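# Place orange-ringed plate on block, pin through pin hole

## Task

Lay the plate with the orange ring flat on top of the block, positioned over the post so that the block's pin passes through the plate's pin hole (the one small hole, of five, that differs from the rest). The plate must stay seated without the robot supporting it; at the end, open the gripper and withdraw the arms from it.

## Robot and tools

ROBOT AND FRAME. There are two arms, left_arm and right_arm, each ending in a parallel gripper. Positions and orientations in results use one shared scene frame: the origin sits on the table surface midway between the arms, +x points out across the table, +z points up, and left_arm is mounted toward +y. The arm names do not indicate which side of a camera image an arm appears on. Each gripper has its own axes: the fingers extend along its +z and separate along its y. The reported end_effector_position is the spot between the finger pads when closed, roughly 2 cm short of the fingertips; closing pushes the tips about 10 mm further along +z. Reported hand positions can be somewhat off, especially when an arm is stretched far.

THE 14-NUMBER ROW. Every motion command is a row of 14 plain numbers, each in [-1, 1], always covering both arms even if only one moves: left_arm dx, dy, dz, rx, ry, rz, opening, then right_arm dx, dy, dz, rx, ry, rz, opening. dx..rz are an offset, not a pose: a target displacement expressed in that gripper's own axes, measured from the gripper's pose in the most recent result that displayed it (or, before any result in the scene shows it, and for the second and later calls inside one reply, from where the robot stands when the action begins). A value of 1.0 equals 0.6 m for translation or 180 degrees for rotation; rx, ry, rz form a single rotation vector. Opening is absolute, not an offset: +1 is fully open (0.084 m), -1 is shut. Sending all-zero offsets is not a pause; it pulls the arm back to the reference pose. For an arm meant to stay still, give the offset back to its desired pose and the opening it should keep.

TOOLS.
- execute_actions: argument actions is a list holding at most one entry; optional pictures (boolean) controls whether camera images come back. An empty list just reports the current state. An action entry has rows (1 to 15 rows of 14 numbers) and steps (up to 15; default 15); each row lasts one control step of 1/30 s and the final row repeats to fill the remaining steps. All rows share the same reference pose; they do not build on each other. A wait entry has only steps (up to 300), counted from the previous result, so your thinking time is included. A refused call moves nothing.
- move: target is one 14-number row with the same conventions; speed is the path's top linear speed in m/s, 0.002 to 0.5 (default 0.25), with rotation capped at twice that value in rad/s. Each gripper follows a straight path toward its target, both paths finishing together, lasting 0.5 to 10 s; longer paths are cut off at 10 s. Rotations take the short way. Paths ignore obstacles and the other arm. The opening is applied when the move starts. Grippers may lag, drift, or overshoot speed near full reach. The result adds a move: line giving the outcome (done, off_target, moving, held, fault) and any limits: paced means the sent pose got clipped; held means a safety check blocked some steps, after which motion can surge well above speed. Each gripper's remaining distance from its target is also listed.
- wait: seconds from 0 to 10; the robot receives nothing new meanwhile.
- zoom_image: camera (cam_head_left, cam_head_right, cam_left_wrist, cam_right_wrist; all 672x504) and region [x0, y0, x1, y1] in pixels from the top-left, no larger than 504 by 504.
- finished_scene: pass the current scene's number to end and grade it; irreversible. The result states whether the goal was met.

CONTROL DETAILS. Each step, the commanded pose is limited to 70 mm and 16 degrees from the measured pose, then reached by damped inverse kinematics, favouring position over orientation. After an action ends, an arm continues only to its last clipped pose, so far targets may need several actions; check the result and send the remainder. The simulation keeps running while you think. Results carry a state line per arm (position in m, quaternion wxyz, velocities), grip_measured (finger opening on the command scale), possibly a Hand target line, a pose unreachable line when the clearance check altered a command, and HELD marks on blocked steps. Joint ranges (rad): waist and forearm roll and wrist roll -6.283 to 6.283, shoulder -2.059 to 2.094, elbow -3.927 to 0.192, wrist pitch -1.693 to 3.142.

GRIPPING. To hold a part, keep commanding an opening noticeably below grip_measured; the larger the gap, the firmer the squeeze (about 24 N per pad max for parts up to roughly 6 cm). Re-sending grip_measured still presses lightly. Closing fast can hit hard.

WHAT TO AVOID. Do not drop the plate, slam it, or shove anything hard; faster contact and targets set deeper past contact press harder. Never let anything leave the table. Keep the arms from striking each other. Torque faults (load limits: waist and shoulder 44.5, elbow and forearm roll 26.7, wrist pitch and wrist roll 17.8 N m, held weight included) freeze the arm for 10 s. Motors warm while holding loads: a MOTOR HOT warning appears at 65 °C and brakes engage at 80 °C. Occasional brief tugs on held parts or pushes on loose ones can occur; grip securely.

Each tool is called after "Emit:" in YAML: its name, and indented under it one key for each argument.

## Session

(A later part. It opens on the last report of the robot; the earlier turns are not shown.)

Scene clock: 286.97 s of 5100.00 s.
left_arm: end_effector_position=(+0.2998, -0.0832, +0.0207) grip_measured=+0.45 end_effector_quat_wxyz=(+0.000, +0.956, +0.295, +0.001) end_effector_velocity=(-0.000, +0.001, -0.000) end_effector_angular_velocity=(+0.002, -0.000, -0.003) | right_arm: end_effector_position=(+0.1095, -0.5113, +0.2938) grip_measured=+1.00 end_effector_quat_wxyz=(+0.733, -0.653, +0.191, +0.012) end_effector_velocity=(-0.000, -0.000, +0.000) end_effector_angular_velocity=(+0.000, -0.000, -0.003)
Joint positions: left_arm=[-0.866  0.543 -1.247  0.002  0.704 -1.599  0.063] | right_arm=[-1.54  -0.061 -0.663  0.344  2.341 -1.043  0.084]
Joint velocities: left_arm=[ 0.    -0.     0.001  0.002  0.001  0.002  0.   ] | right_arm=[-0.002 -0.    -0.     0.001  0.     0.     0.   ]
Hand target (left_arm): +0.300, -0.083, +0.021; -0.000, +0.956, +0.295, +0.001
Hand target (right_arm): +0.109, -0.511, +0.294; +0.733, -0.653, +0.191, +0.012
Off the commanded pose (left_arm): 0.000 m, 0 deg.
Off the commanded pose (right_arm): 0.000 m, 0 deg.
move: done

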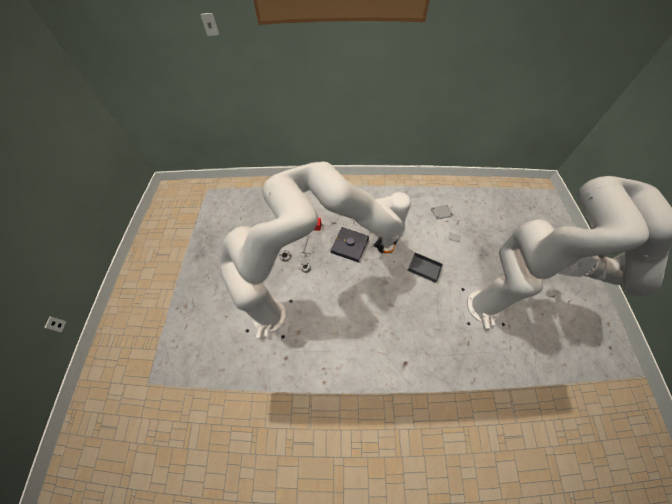

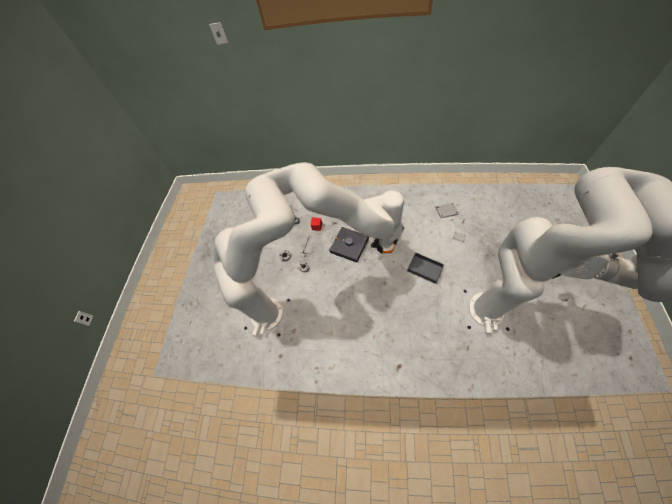

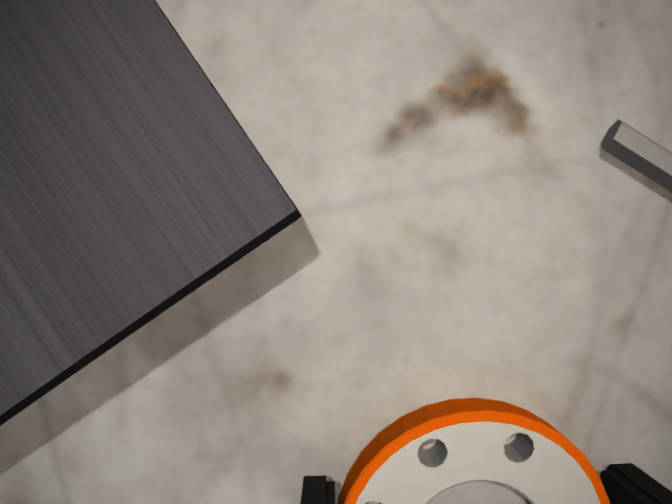

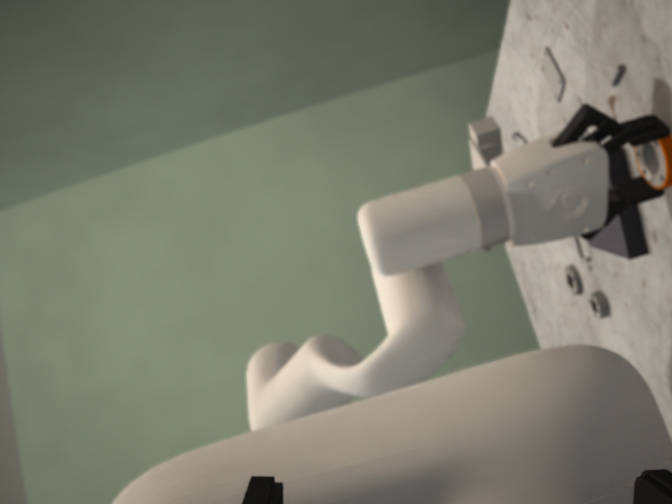

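Emit:
move:
  target: [0, 0, 0, 0, 0, 0, 1, 0, 0, 0, 0, 0, 0, 1]
  speed: 0.02

Emit:
move:
  target: [0, 0, -0.0923, 0, 0, 0, 1, 0, 0, 0, 0, 0, 0, 1]
  speed: 0.15

Emit:
move:
  target: [-0.1107, 0.0528, 0, 0, 0, 0, 1, 0, 0, 0, 0, 0, 0, 1]
  speed: 0.15

Emit:
wait:
  seconds: 0.5

Emit:
zoom_image:
  camera: "cam_left_wrist"
  region: [210, 126, 462, 378]

Scene clock: 294.20 s of 5100.00 s.
left_arm: end_effector_position=(+0.2998, -0.0832, +0.0206) grip_measured=+1.00 end_effector_quat_wxyz=(+0.000, +0.956, +0.295, +0.001) end_effector_velocity=(-0.000, -0.000, +0.000) end_effector_angular_velocity=(+0.000, -0.000, -0.000) | right_arm: end_effector_position=(+0.1095, -0.5113, +0.2938) grip_measured=+1.00 end_effector_quat_wxyz=(+0.733, -0.653, +0.191, +0.012) end_effector_velocity=(-0.000, +0.000, +0.000) end_effector_angular_velocity=(+0.001, +0.000, +0.001)
Joint positions: left_arm=[-0.866  0.543 -1.247  0.002  0.704 -1.599  0.084] | right_arm=[-1.54  -0.061 -0.663  0.344  2.341 -1.043  0.084]
Joint velocities: left_arm=[-0.001 -0.001  0.001  0.001  0.    -0.001 -0.   ] | right_arm=[ 0.    -0.     0.    -0.     0.001  0.     0.   ]
Hand target (left_arm): +0.300, -0.083, +0.021; +0.000, +0.956, +0.295, +0.001
Hand target (right_arm): +0.109, -0.511, +0.294; +0.733, -0.653, +0.191, +0.012
Off the commanded pose (left_arm): 0.000 m, 0 deg.
Off the commanded pose (right_arm): 0.000 m, 0 deg.
After step 90, 3.53 s passed at rest.
move: done

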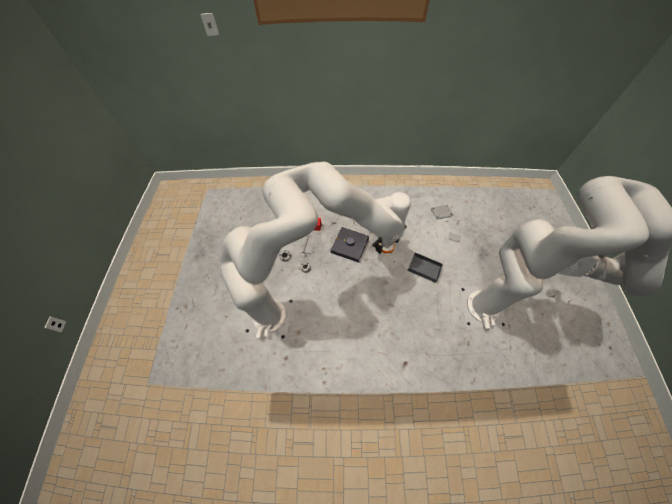

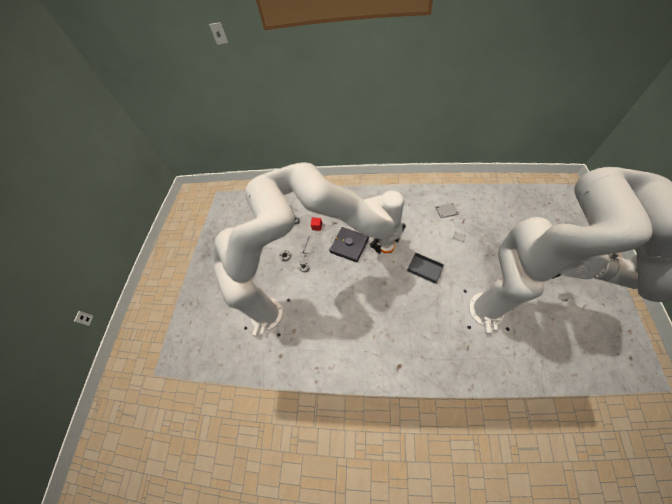

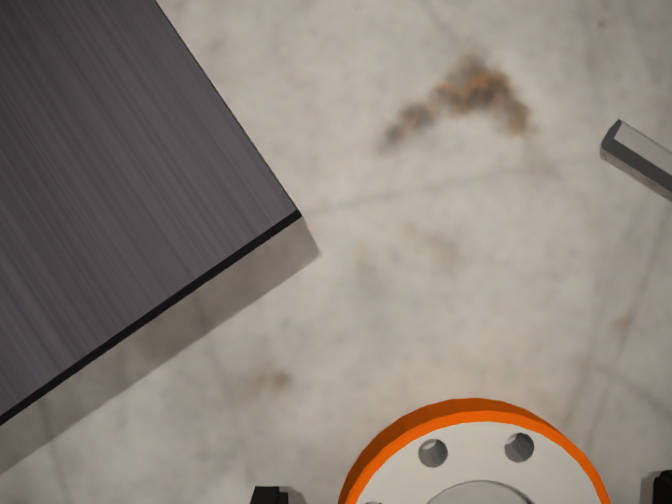

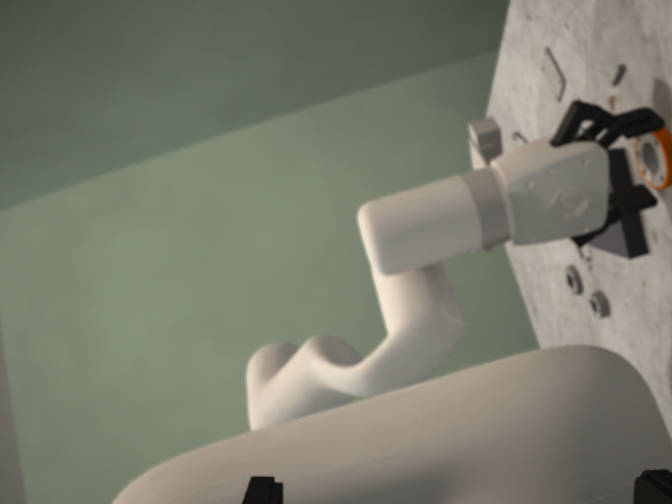

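Scene clock: 295.03 s of 5100.00 s.
left_arm: end_effector_position=(+0.2994, -0.0828, +0.0752) grip_measured=+1.00 end_effector_quat_wxyz=(-0.001, +0.956, +0.295, +0.001) end_effector_velocity=(+0.001, -0.002, +0.006) end_effector_angular_velocity=(-0.007, -0.004, +0.000) | right_arm: end_effector_position=(+0.1095, -0.5113, +0.2938) grip_measured=+1.00 end_effector_quat_wxyz=(+0.733, -0.653, +0.191, +0.012) end_effector_velocity=(+0.000, +0.000, +0.000) end_effector_angular_velocity=(+0.001, +0.000, +0.001)
Joint positions: left_arm=[-0.866  0.438 -1.264  0.002  0.827 -1.599  0.084] | right_arm=[-1.54  -0.061 -0.663  0.344  2.341 -1.043  0.084]
Joint velocities: left_arm=[-0.    -0.007 -0.007 -0.001  0.006 -0.     0.   ] | right_arm=[ 0.001  0.     0.001 -0.     0.001  0.001 -0.   ]
Hand target (left_arm): +0.300, -0.083, +0.076; +0.000, +0.956, +0.295, +0.001
Hand target (right_arm): +0.109, -0.511, +0.294; +0.733, -0.653, +0.191, +0.012
Off the commanded pose (left_arm): 0.001 m, 0 deg.
Off the commanded pose (right_arm): 0.000 m, 0 deg.
move: done

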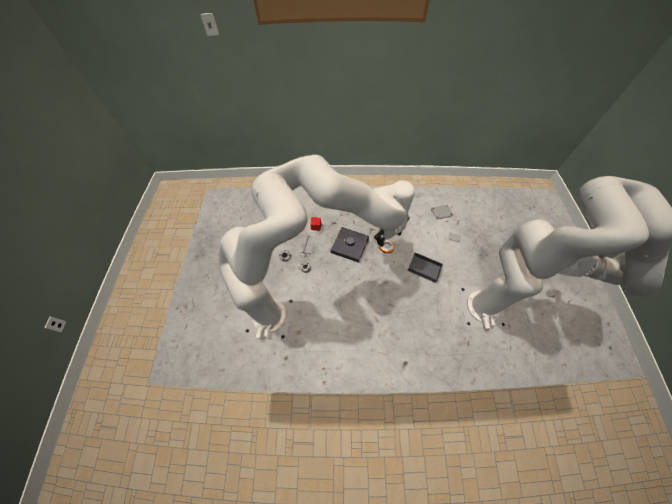

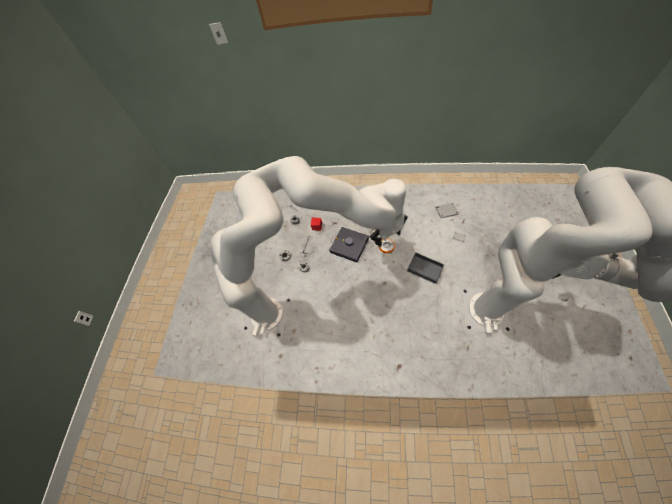

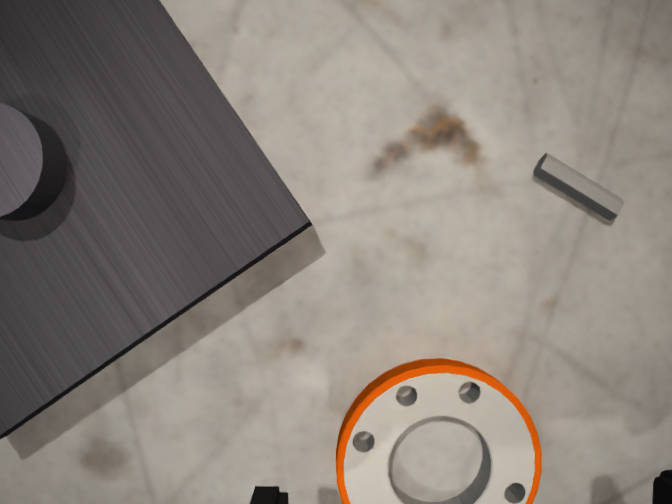

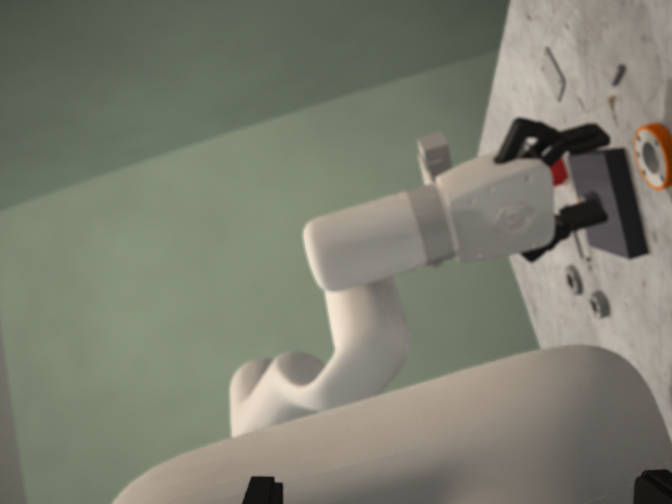

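Scene clock: 295.97 s of 5100.00 s.
left_arm: end_effector_position=(+0.2629, -0.1461, +0.0751) grip_measured=+1.00 end_effector_quat_wxyz=(-0.001, +0.956, +0.295, +0.001) end_effector_velocity=(-0.002, -0.002, -0.000) end_effector_angular_velocity=(+0.002, -0.000, -0.001) | right_arm: end_effector_position=(+0.1095, -0.5113, +0.2938) grip_measured=+1.00 end_effector_quat_wxyz=(+0.733, -0.653, +0.191, +0.012) end_effector_velocity=(-0.000, -0.000, -0.000) end_effector_angular_velocity=(-0.001, +0.001, -0.001)
Joint positions: left_arm=[-0.977  0.554 -1.447  0.002  0.895 -1.71   0.084] | right_arm=[-1.54  -0.061 -0.663  0.344  2.341 -1.043  0.084]
Joint velocities: left_arm=[-0.004  0.005 -0.008  0.001  0.004 -0.004 -0.   ] | right_arm=[-0.001 -0.     0.    -0.001 -0.001  0.    -0.   ]
Hand target (left_arm): +0.263, -0.147, +0.075; -0.001, +0.956, +0.295, +0.001
Hand target (right_arm): +0.109, -0.511, +0.294; +0.733, -0.653, +0.191, +0.012
Off the commanded pose (left_arm): 0.001 m, 0 deg.
Off the commanded pose (right_arm): 0.000 m, 0 deg.
move: done

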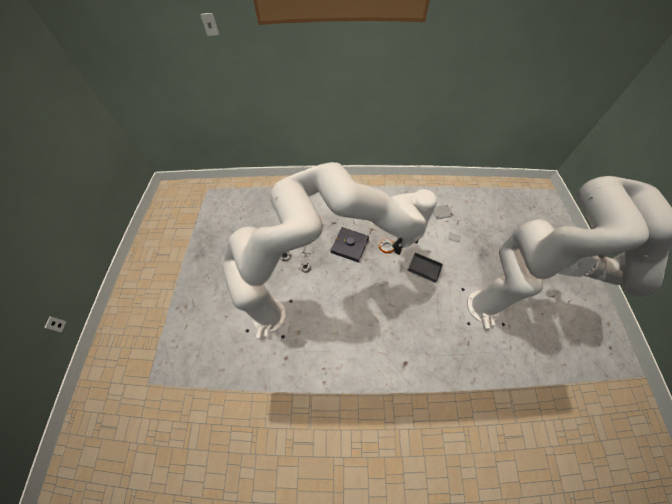

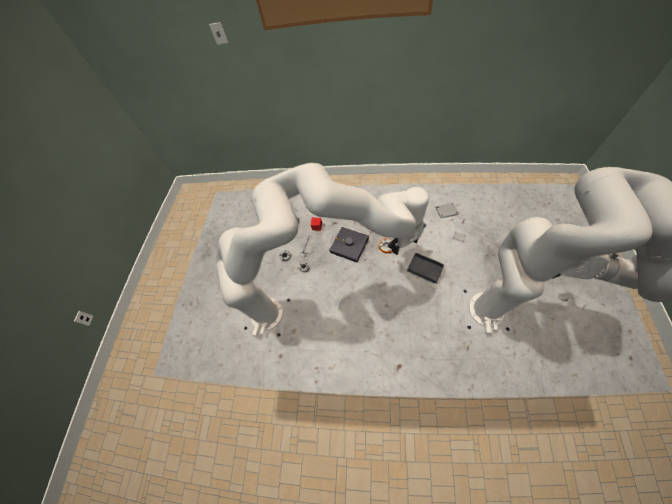

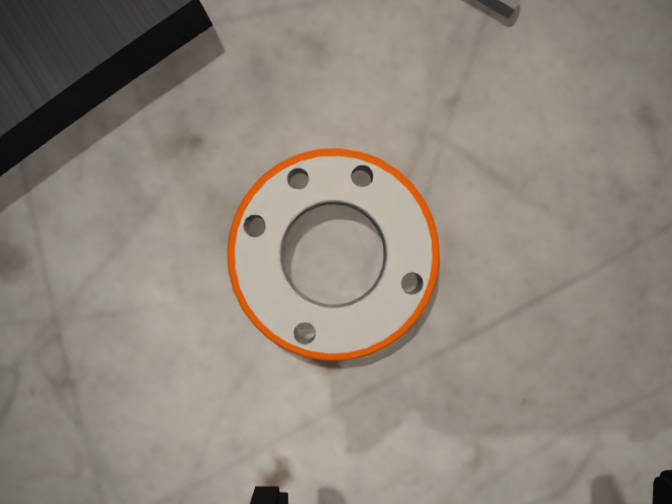

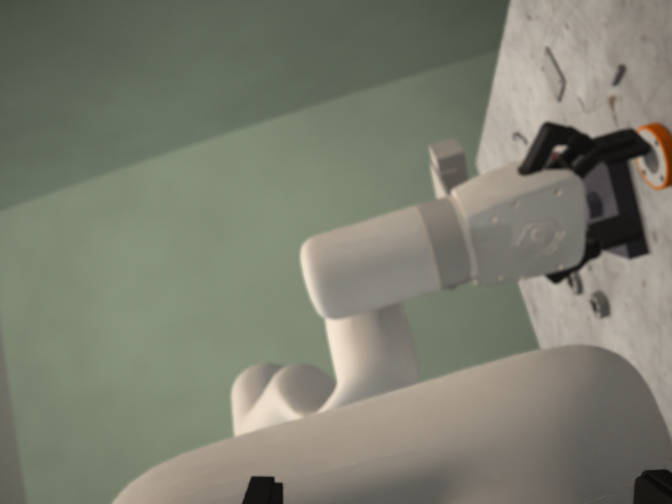

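Scene clock: 296.47 s of 5100.00 s.
left_arm: end_effector_position=(+0.2627, -0.1465, +0.0751) grip_measured=+1.00 end_effector_quat_wxyz=(-0.001, +0.956, +0.295, +0.001) end_effector_velocity=(+0.000, +0.001, -0.000) end_effector_angular_velocity=(+0.001, -0.000, -0.000) | right_arm: end_effector_position=(+0.1095, -0.5113, +0.2938) grip_measured=+1.00 end_effector_quat_wxyz=(+0.733, -0.653, +0.191, +0.012) end_effector_velocity=(+0.000, +0.000, +0.000) end_effector_angular_velocity=(+0.001, -0.000, +0.000)
Joint positions: left_arm=[-0.978  0.554 -1.448  0.002  0.895 -1.711  0.084] | right_arm=[-1.54  -0.061 -0.663  0.344  2.341 -1.043  0.084]
Joint velocities: left_arm=[ 0.    -0.     0.001  0.001  0.001 -0.     0.   ] | right_arm=[ 0.     0.     0.     0.     0.001  0.    -0.   ]
Hand target (left_arm): +0.263, -0.147, +0.075; -0.001, +0.956, +0.295, +0.001
Hand target (right_arm): +0.109, -0.511, +0.294; +0.733, -0.653, +0.191, +0.012
Off the commanded pose (left_arm): 0.000 m, 0 deg.
Off the commanded pose (right_arm): 0.000 m, 0 deg.
Steps of this call (steps 1 to 15: nothing new was sent). Readings (end_effector_position):
1: left_arm (+0.2629, -0.1462, +0.0751) | right_arm (+0.1095, -0.5113, +0.2938)
2: left_arm (+0.2628, -0.1463, +0.0751) | right_arm (+0.1095, -0.5113, +0.2938)
4: left_arm (+0.2628, -0.1464, +0.0751) | right_arm (+0.1095, -0.5113, +0.2938)
8: left_arm (+0.2627, -0.1465, +0.0751) | right_arm (+0.1095, -0.5113, +0.2938)
15: the state above

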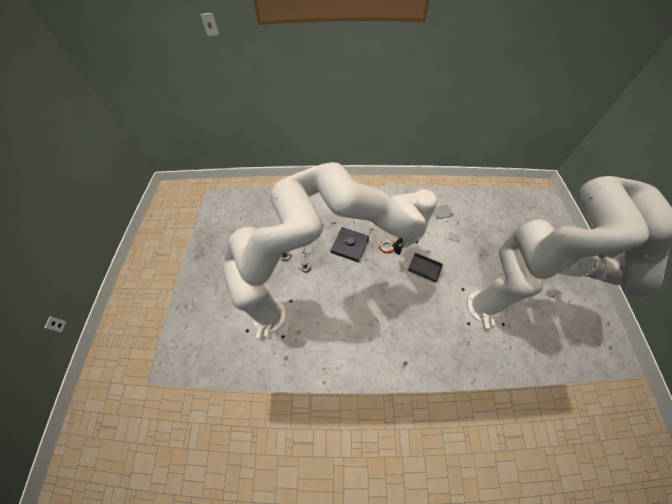

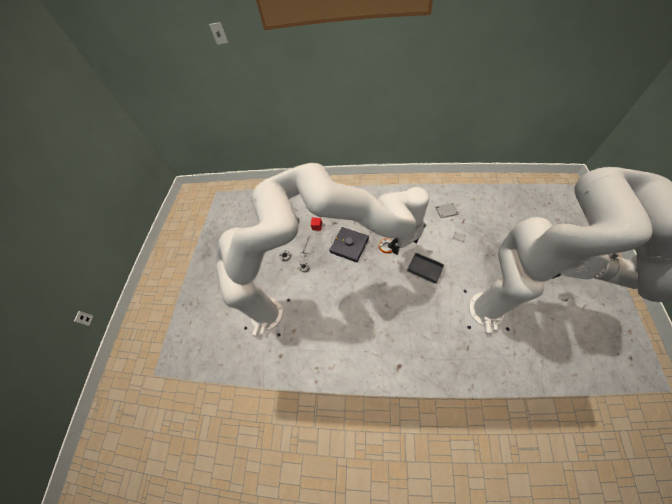

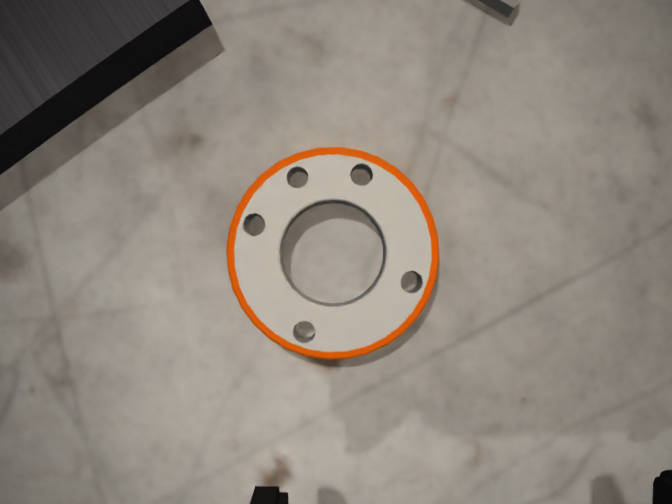

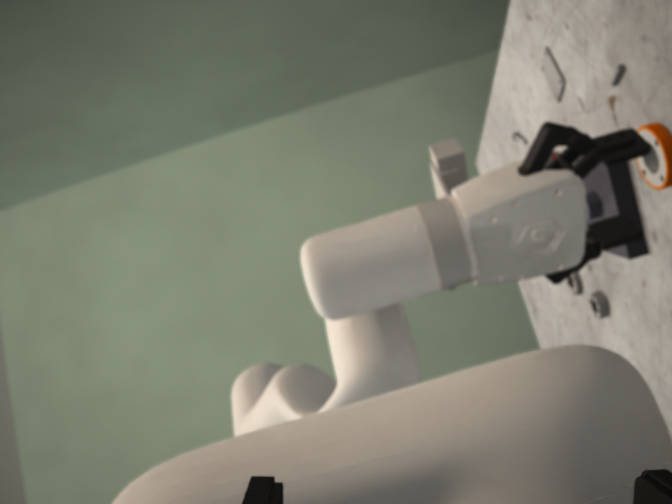

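Region (210, 126, 462, 378) of cam_left_wrist's 672x504 image, scaled by 2.000, with more detail than that image has.

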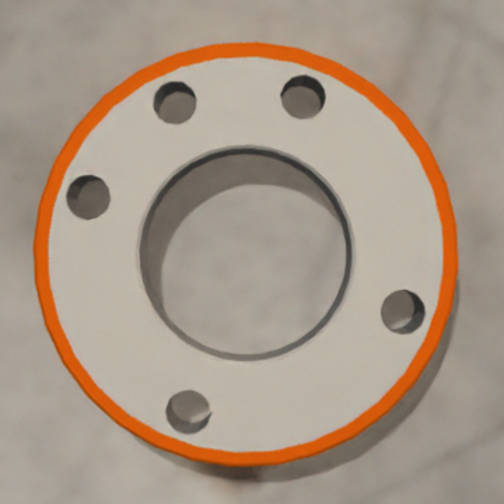

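Emit:
execute_actions:
  actions: []

Scene clock: 307.70 s of 5100.00 s.
left_arm: end_effector_position=(+0.2626, -0.1465, +0.0751) grip_measured=+1.00 end_effector_quat_wxyz=(-0.001, +0.956, +0.295, +0.001) end_effector_velocity=(+0.000, -0.000, +0.001) end_effector_angular_velocity=(-0.001, -0.001, -0.000) | right_arm: end_effector_position=(+0.1095, -0.5113, +0.2938) grip_measured=+1.00 end_effector_quat_wxyz=(+0.733, -0.653, +0.191, +0.012) end_effector_velocity=(-0.000, -0.000, -0.000) end_effector_angular_velocity=(-0.001, +0.002, -0.000)
Joint positions: left_arm=[-0.978  0.554 -1.448  0.002  0.895 -1.711  0.084] | right_arm=[-1.54  -0.061 -0.663  0.344  2.341 -1.043  0.084]
Joint velocities: left_arm=[ 0.    -0.001 -0.001  0.    -0.     0.     0.   ] | right_arm=[-0.001 -0.    -0.    -0.001 -0.002  0.001 -0.   ]
Hand target (left_arm): +0.263, -0.147, +0.075; -0.001, +0.956, +0.295, +0.001
Hand target (right_arm): +0.109, -0.511, +0.294; +0.733, -0.653, +0.191, +0.012
Off the commanded pose (left_arm): 0.000 m, 0 deg.
Off the commanded pose (right_arm): 0.000 m, 0 deg.
Steps of this call (steps 1 to 90: nothing new was sent; then 8.23 s passed at rest). Readings (end_effector_position):
1: left_arm (+0.2627, -0.1465, +0.0751) | right_arm (+0.1095, -0.5113, +0.2938)
2: left_arm (+0.2626, -0.1465, +0.0751) | right_arm (+0.1095, -0.5113, +0.2938)
4: left_arm (+0.2626, -0.1465, +0.0751) | right_arm (+0.1095, -0.5113, +0.2938)
8: left_arm (+0.2626, -0.1465, +0.0751) | right_arm (+0.1095, -0.5113, +0.2938)
90: the state above

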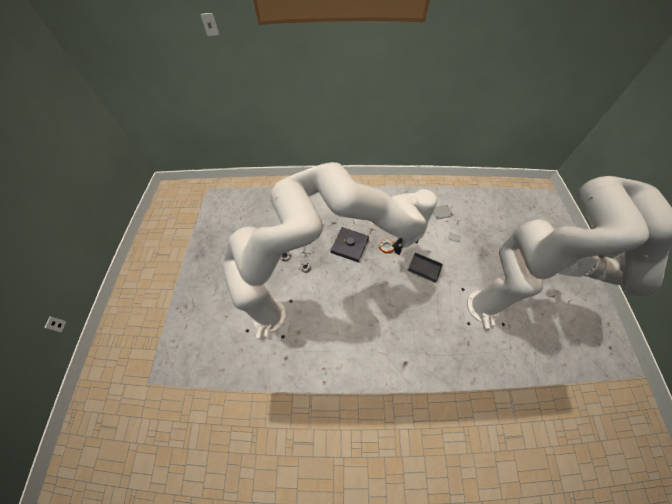

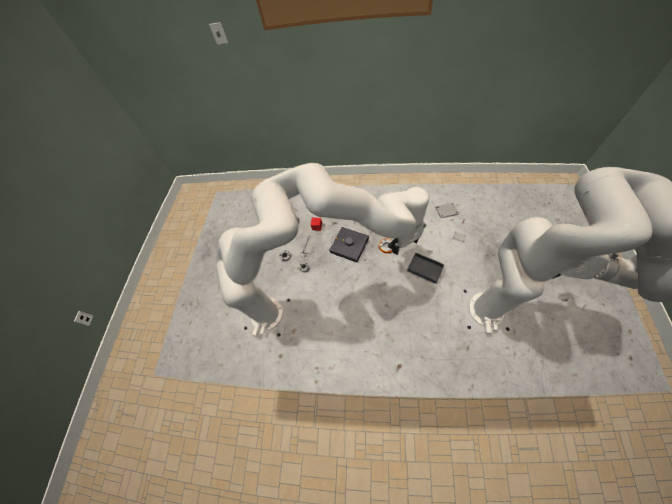

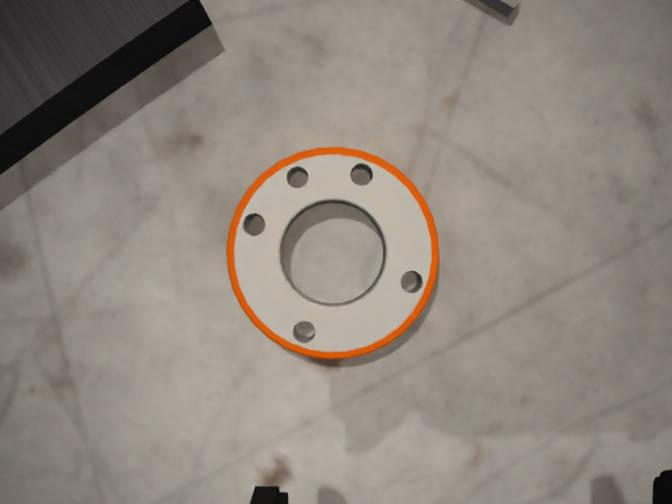

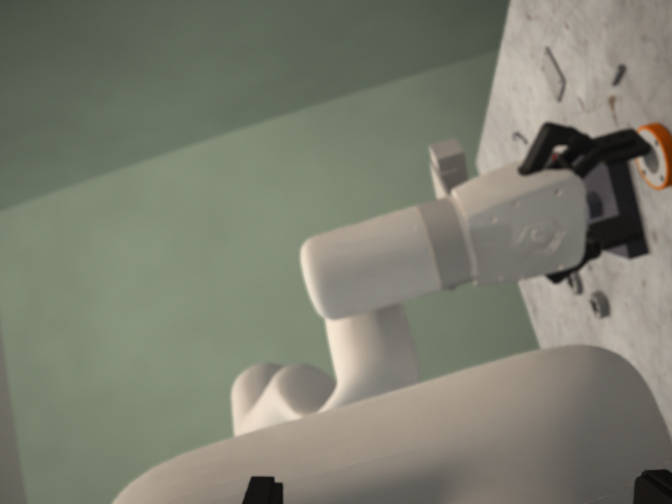

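Emit:
move:
  target: [0.1523,-0.2105,-0.045,0,0,0,1,0,0,0,0,0,0,1]
  speed: 0.15

Scene clock: 321.37 s of 5100.00 s.
left_arm: end_effector_position=(+0.2664, +0.0091, +0.1020) grip_measured=+1.00 end_effector_quat_wxyz=(-0.001, +0.956, +0.295, +0.001) end_effector_velocity=(+0.001, +0.002, +0.001) end_effector_angular_velocity=(-0.002, -0.001, -0.000) | right_arm: end_effector_position=(+0.1095, -0.5113, +0.2938) grip_measured=+1.00 end_effector_quat_wxyz=(+0.733, -0.653, +0.191, +0.012) end_effector_velocity=(+0.001, -0.000, -0.000) end_effector_angular_velocity=(-0.001, -0.000, +0.000)
Joint positions: left_arm=[-0.818  0.108 -0.883  0.002  0.776 -1.551  0.084] | right_arm=[-1.54  -0.061 -0.663  0.344  2.341 -1.043  0.084]
Joint velocities: left_arm=[ 0.004 -0.007  0.006  0.    -0.001  0.004  0.   ] | right_arm=[ 0.002  0.    -0.     0.002 -0.001  0.001 -0.   ]
Hand target (left_arm): +0.266, +0.009, +0.102; -0.001, +0.956, +0.295, +0.001
Hand target (right_arm): +0.109, -0.511, +0.294; +0.733, -0.653, +0.191, +0.012
Off the commanded pose (left_arm): 0.001 m, 0 deg.
Off the commanded pose (right_arm): 0.000 m, 0 deg.
After step 90, 9.13 s passed at rest.
move: done

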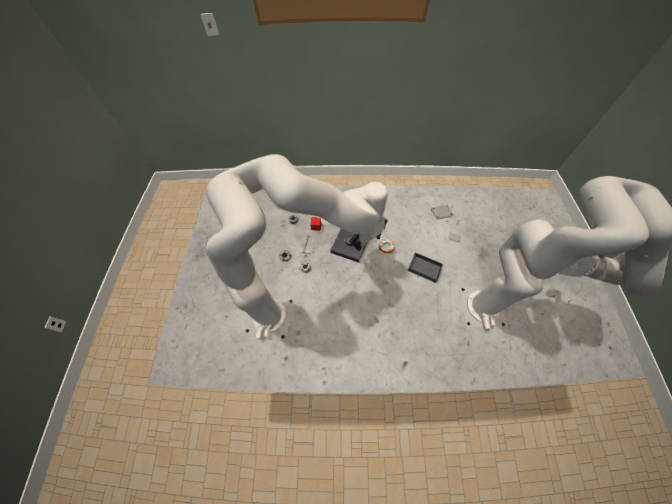

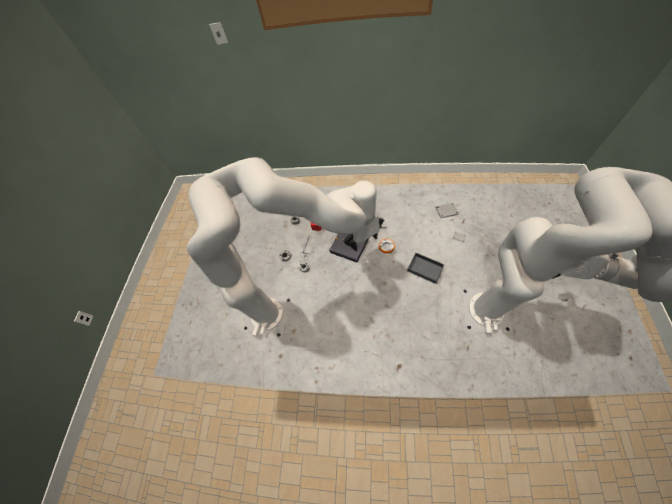

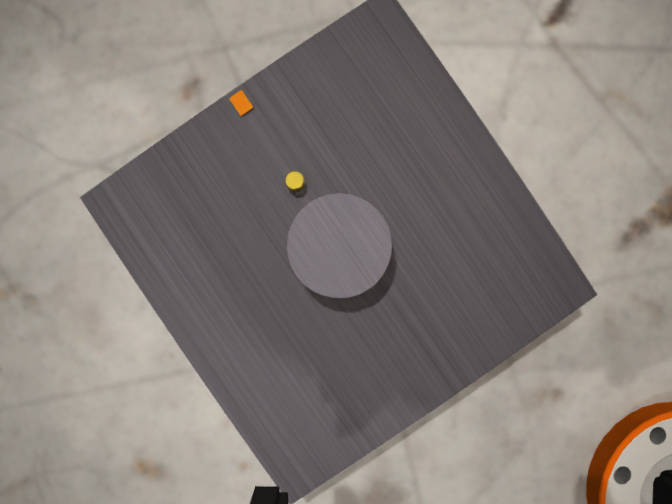

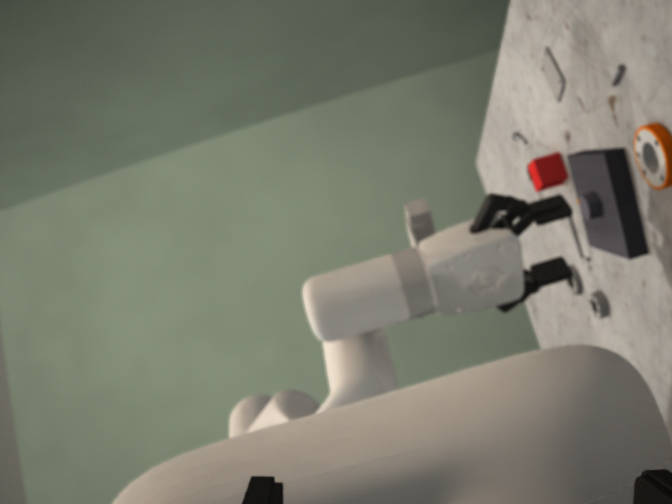

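Emit:
execute_actions:
  actions: []

Emit:
zoom_image:
  camera: "cam_left_wrist"
  region: [200, 80, 440, 320]

Scene clock: 323.73 s of 5100.00 s.
left_arm: end_effector_position=(+0.2664, +0.0093, +0.1021) grip_measured=+1.00 end_effector_quat_wxyz=(-0.001, +0.956, +0.295, +0.001) end_effector_velocity=(-0.000, +0.001, -0.001) end_effector_angular_velocity=(+0.000, +0.001, +0.001) | right_arm: end_effector_position=(+0.1095, -0.5113, +0.2938) grip_measured=+1.00 end_effector_quat_wxyz=(+0.733, -0.653, +0.191, +0.012) end_effector_velocity=(-0.000, +0.000, -0.000) end_effector_angular_velocity=(+0.000, +0.001, +0.001)
Joint positions: left_arm=[-0.817  0.107 -0.882  0.002  0.776 -1.551  0.084] | right_arm=[-1.54  -0.061 -0.663  0.344  2.341 -1.043  0.084]
Joint velocities: left_arm=[ 0.001 -0.     0.002 -0.001 -0.001 -0.    -0.   ] | right_arm=[ 0.001 -0.     0.    -0.001 -0.     0.     0.   ]
Hand target (left_arm): +0.266, +0.009, +0.102; -0.001, +0.956, +0.295, +0.001
Hand target (right_arm): +0.109, -0.511, +0.294; +0.733, -0.653, +0.191, +0.012
Off the commanded pose (left_arm): 0.001 m, 0 deg.
Off the commanded pose (right_arm): 0.000 m, 0 deg.
Steps of this call (steps 1 to 71: nothing new was sent). Readings (end_effector_position):
1: left_arm (+0.2664, +0.0091, +0.1020) | right_arm (+0.1095, -0.5113, +0.2938)
2: left_arm (+0.2664, +0.0092, +0.1020) | right_arm (+0.1095, -0.5113, +0.2938)
4: left_arm (+0.2664, +0.0092, +0.1021) | right_arm (+0.1095, -0.5113, +0.2938)
8: left_arm (+0.2664, +0.0093, +0.1021) | right_arm (+0.1095, -0.5113, +0.2938)
71: the state above

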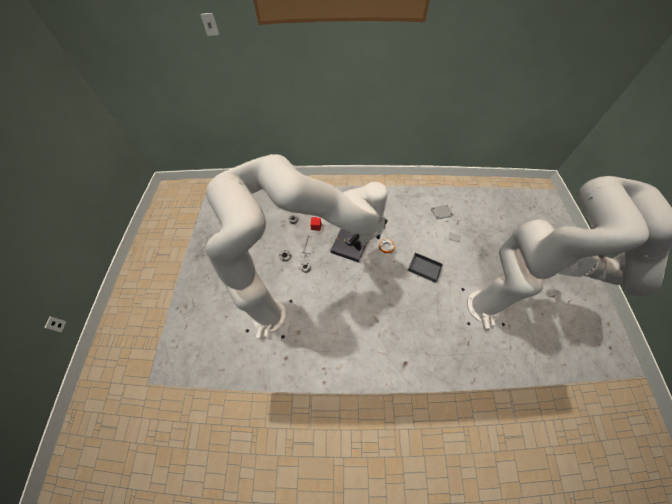

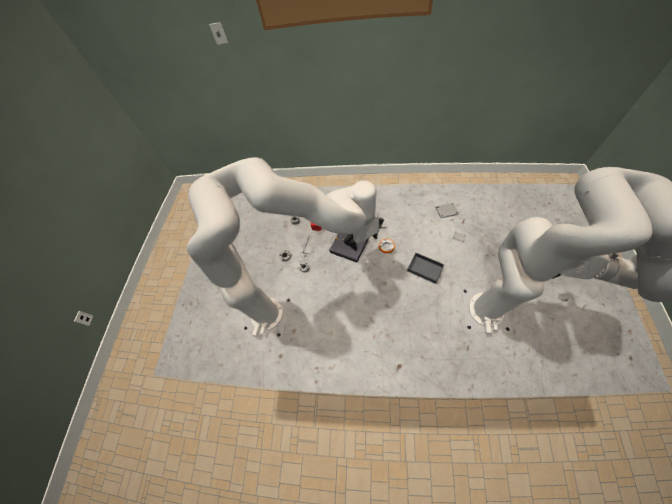

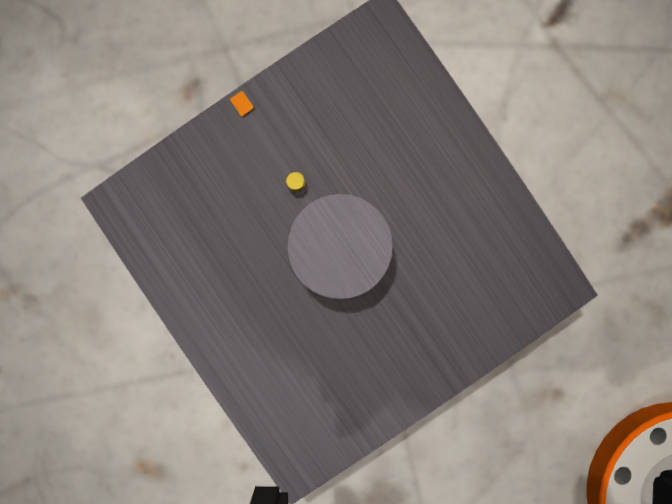

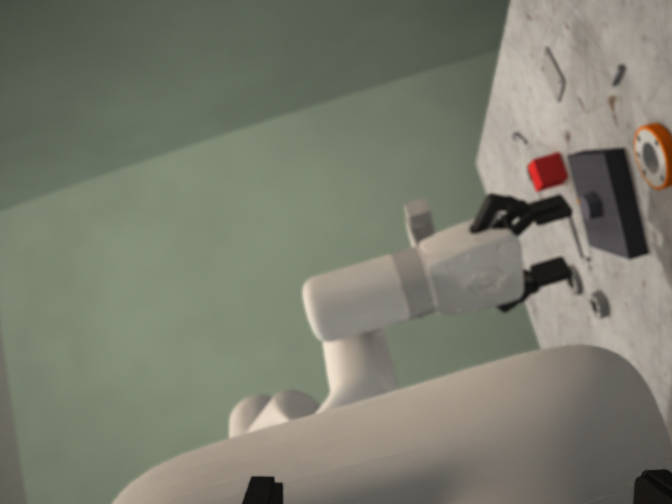

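Region (200, 80, 440, 320) of cam_left_wrist's 672x504 image, scaled by 2.100, with more detail than that image has.

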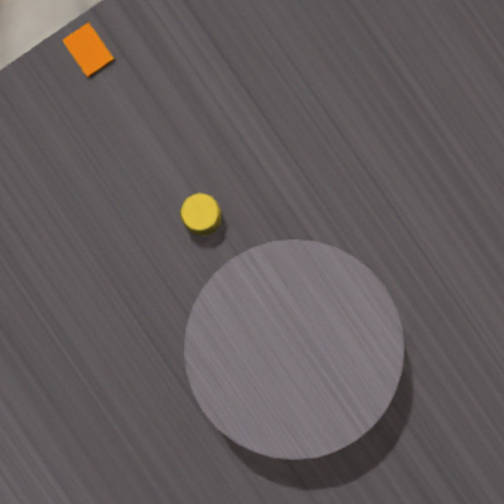

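Emit:
move:
  target: [0.11378,-0.04867,0.055,0,0,-0.441,0.1,0,0,0,0,0,0,1]
  speed: 0.3

Scene clock: 332.77 s of 5100.00 s.
left_arm: end_effector_position=(+0.3062, +0.0719, +0.0693) grip_measured=+0.09 end_effector_quat_wxyz=(-0.000, +0.548, +0.837, +0.001) end_effector_velocity=(+0.000, +0.001, -0.000) end_effector_angular_velocity=(+0.001, -0.001, +0.011) | right_arm: end_effector_position=(+0.1095, -0.5113, +0.2938) grip_measured=+1.00 end_effector_quat_wxyz=(+0.733, -0.653, +0.191, +0.012) end_effector_velocity=(+0.000, +0.000, -0.000) end_effector_angular_velocity=(+0.000, +0.000, -0.000)
Joint positions: left_arm=[-0.658  0.112 -0.772  0.002  0.661 -2.775  0.048] | right_arm=[-1.54  -0.061 -0.663  0.344  2.341 -1.043  0.084]
Joint velocities: left_arm=[ 0.001 -0.     0.002  0.003 -0.002 -0.012 -0.   ] | right_arm=[-0.     0.     0.001  0.    -0.001  0.     0.   ]
Hand target (left_arm): +0.306, +0.072, +0.069; -0.000, +0.547, +0.837, +0.001
Hand target (right_arm): +0.109, -0.511, +0.294; +0.733, -0.653, +0.191, +0.012
Off the commanded pose (left_arm): 0.000 m, 0 deg.
Off the commanded pose (right_arm): 0.000 m, 0 deg.
After step 90, 3.27 s passed at rest.
move: done

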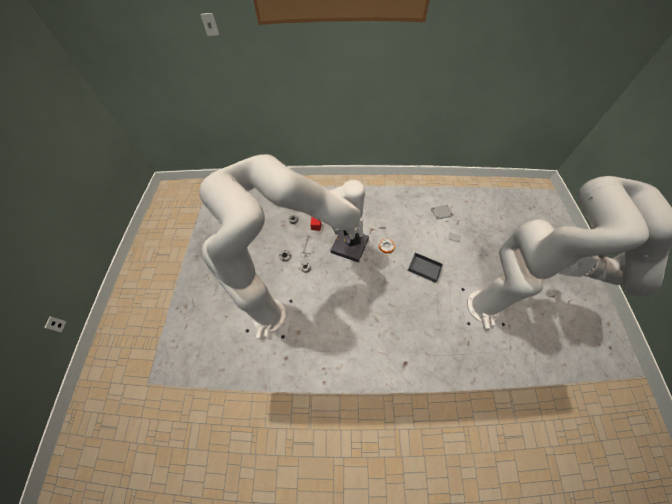

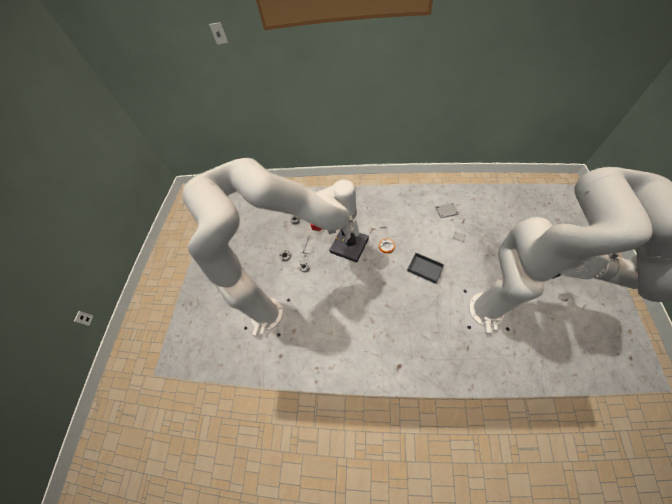

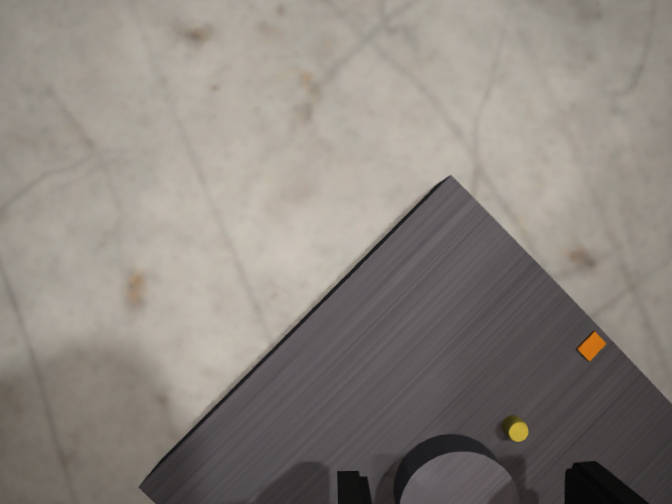

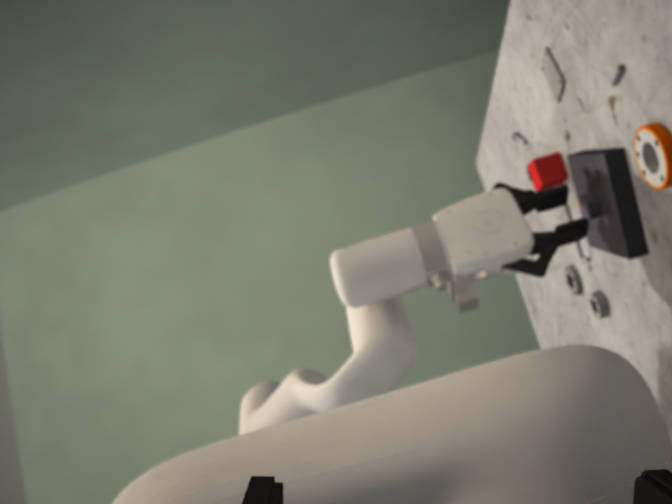

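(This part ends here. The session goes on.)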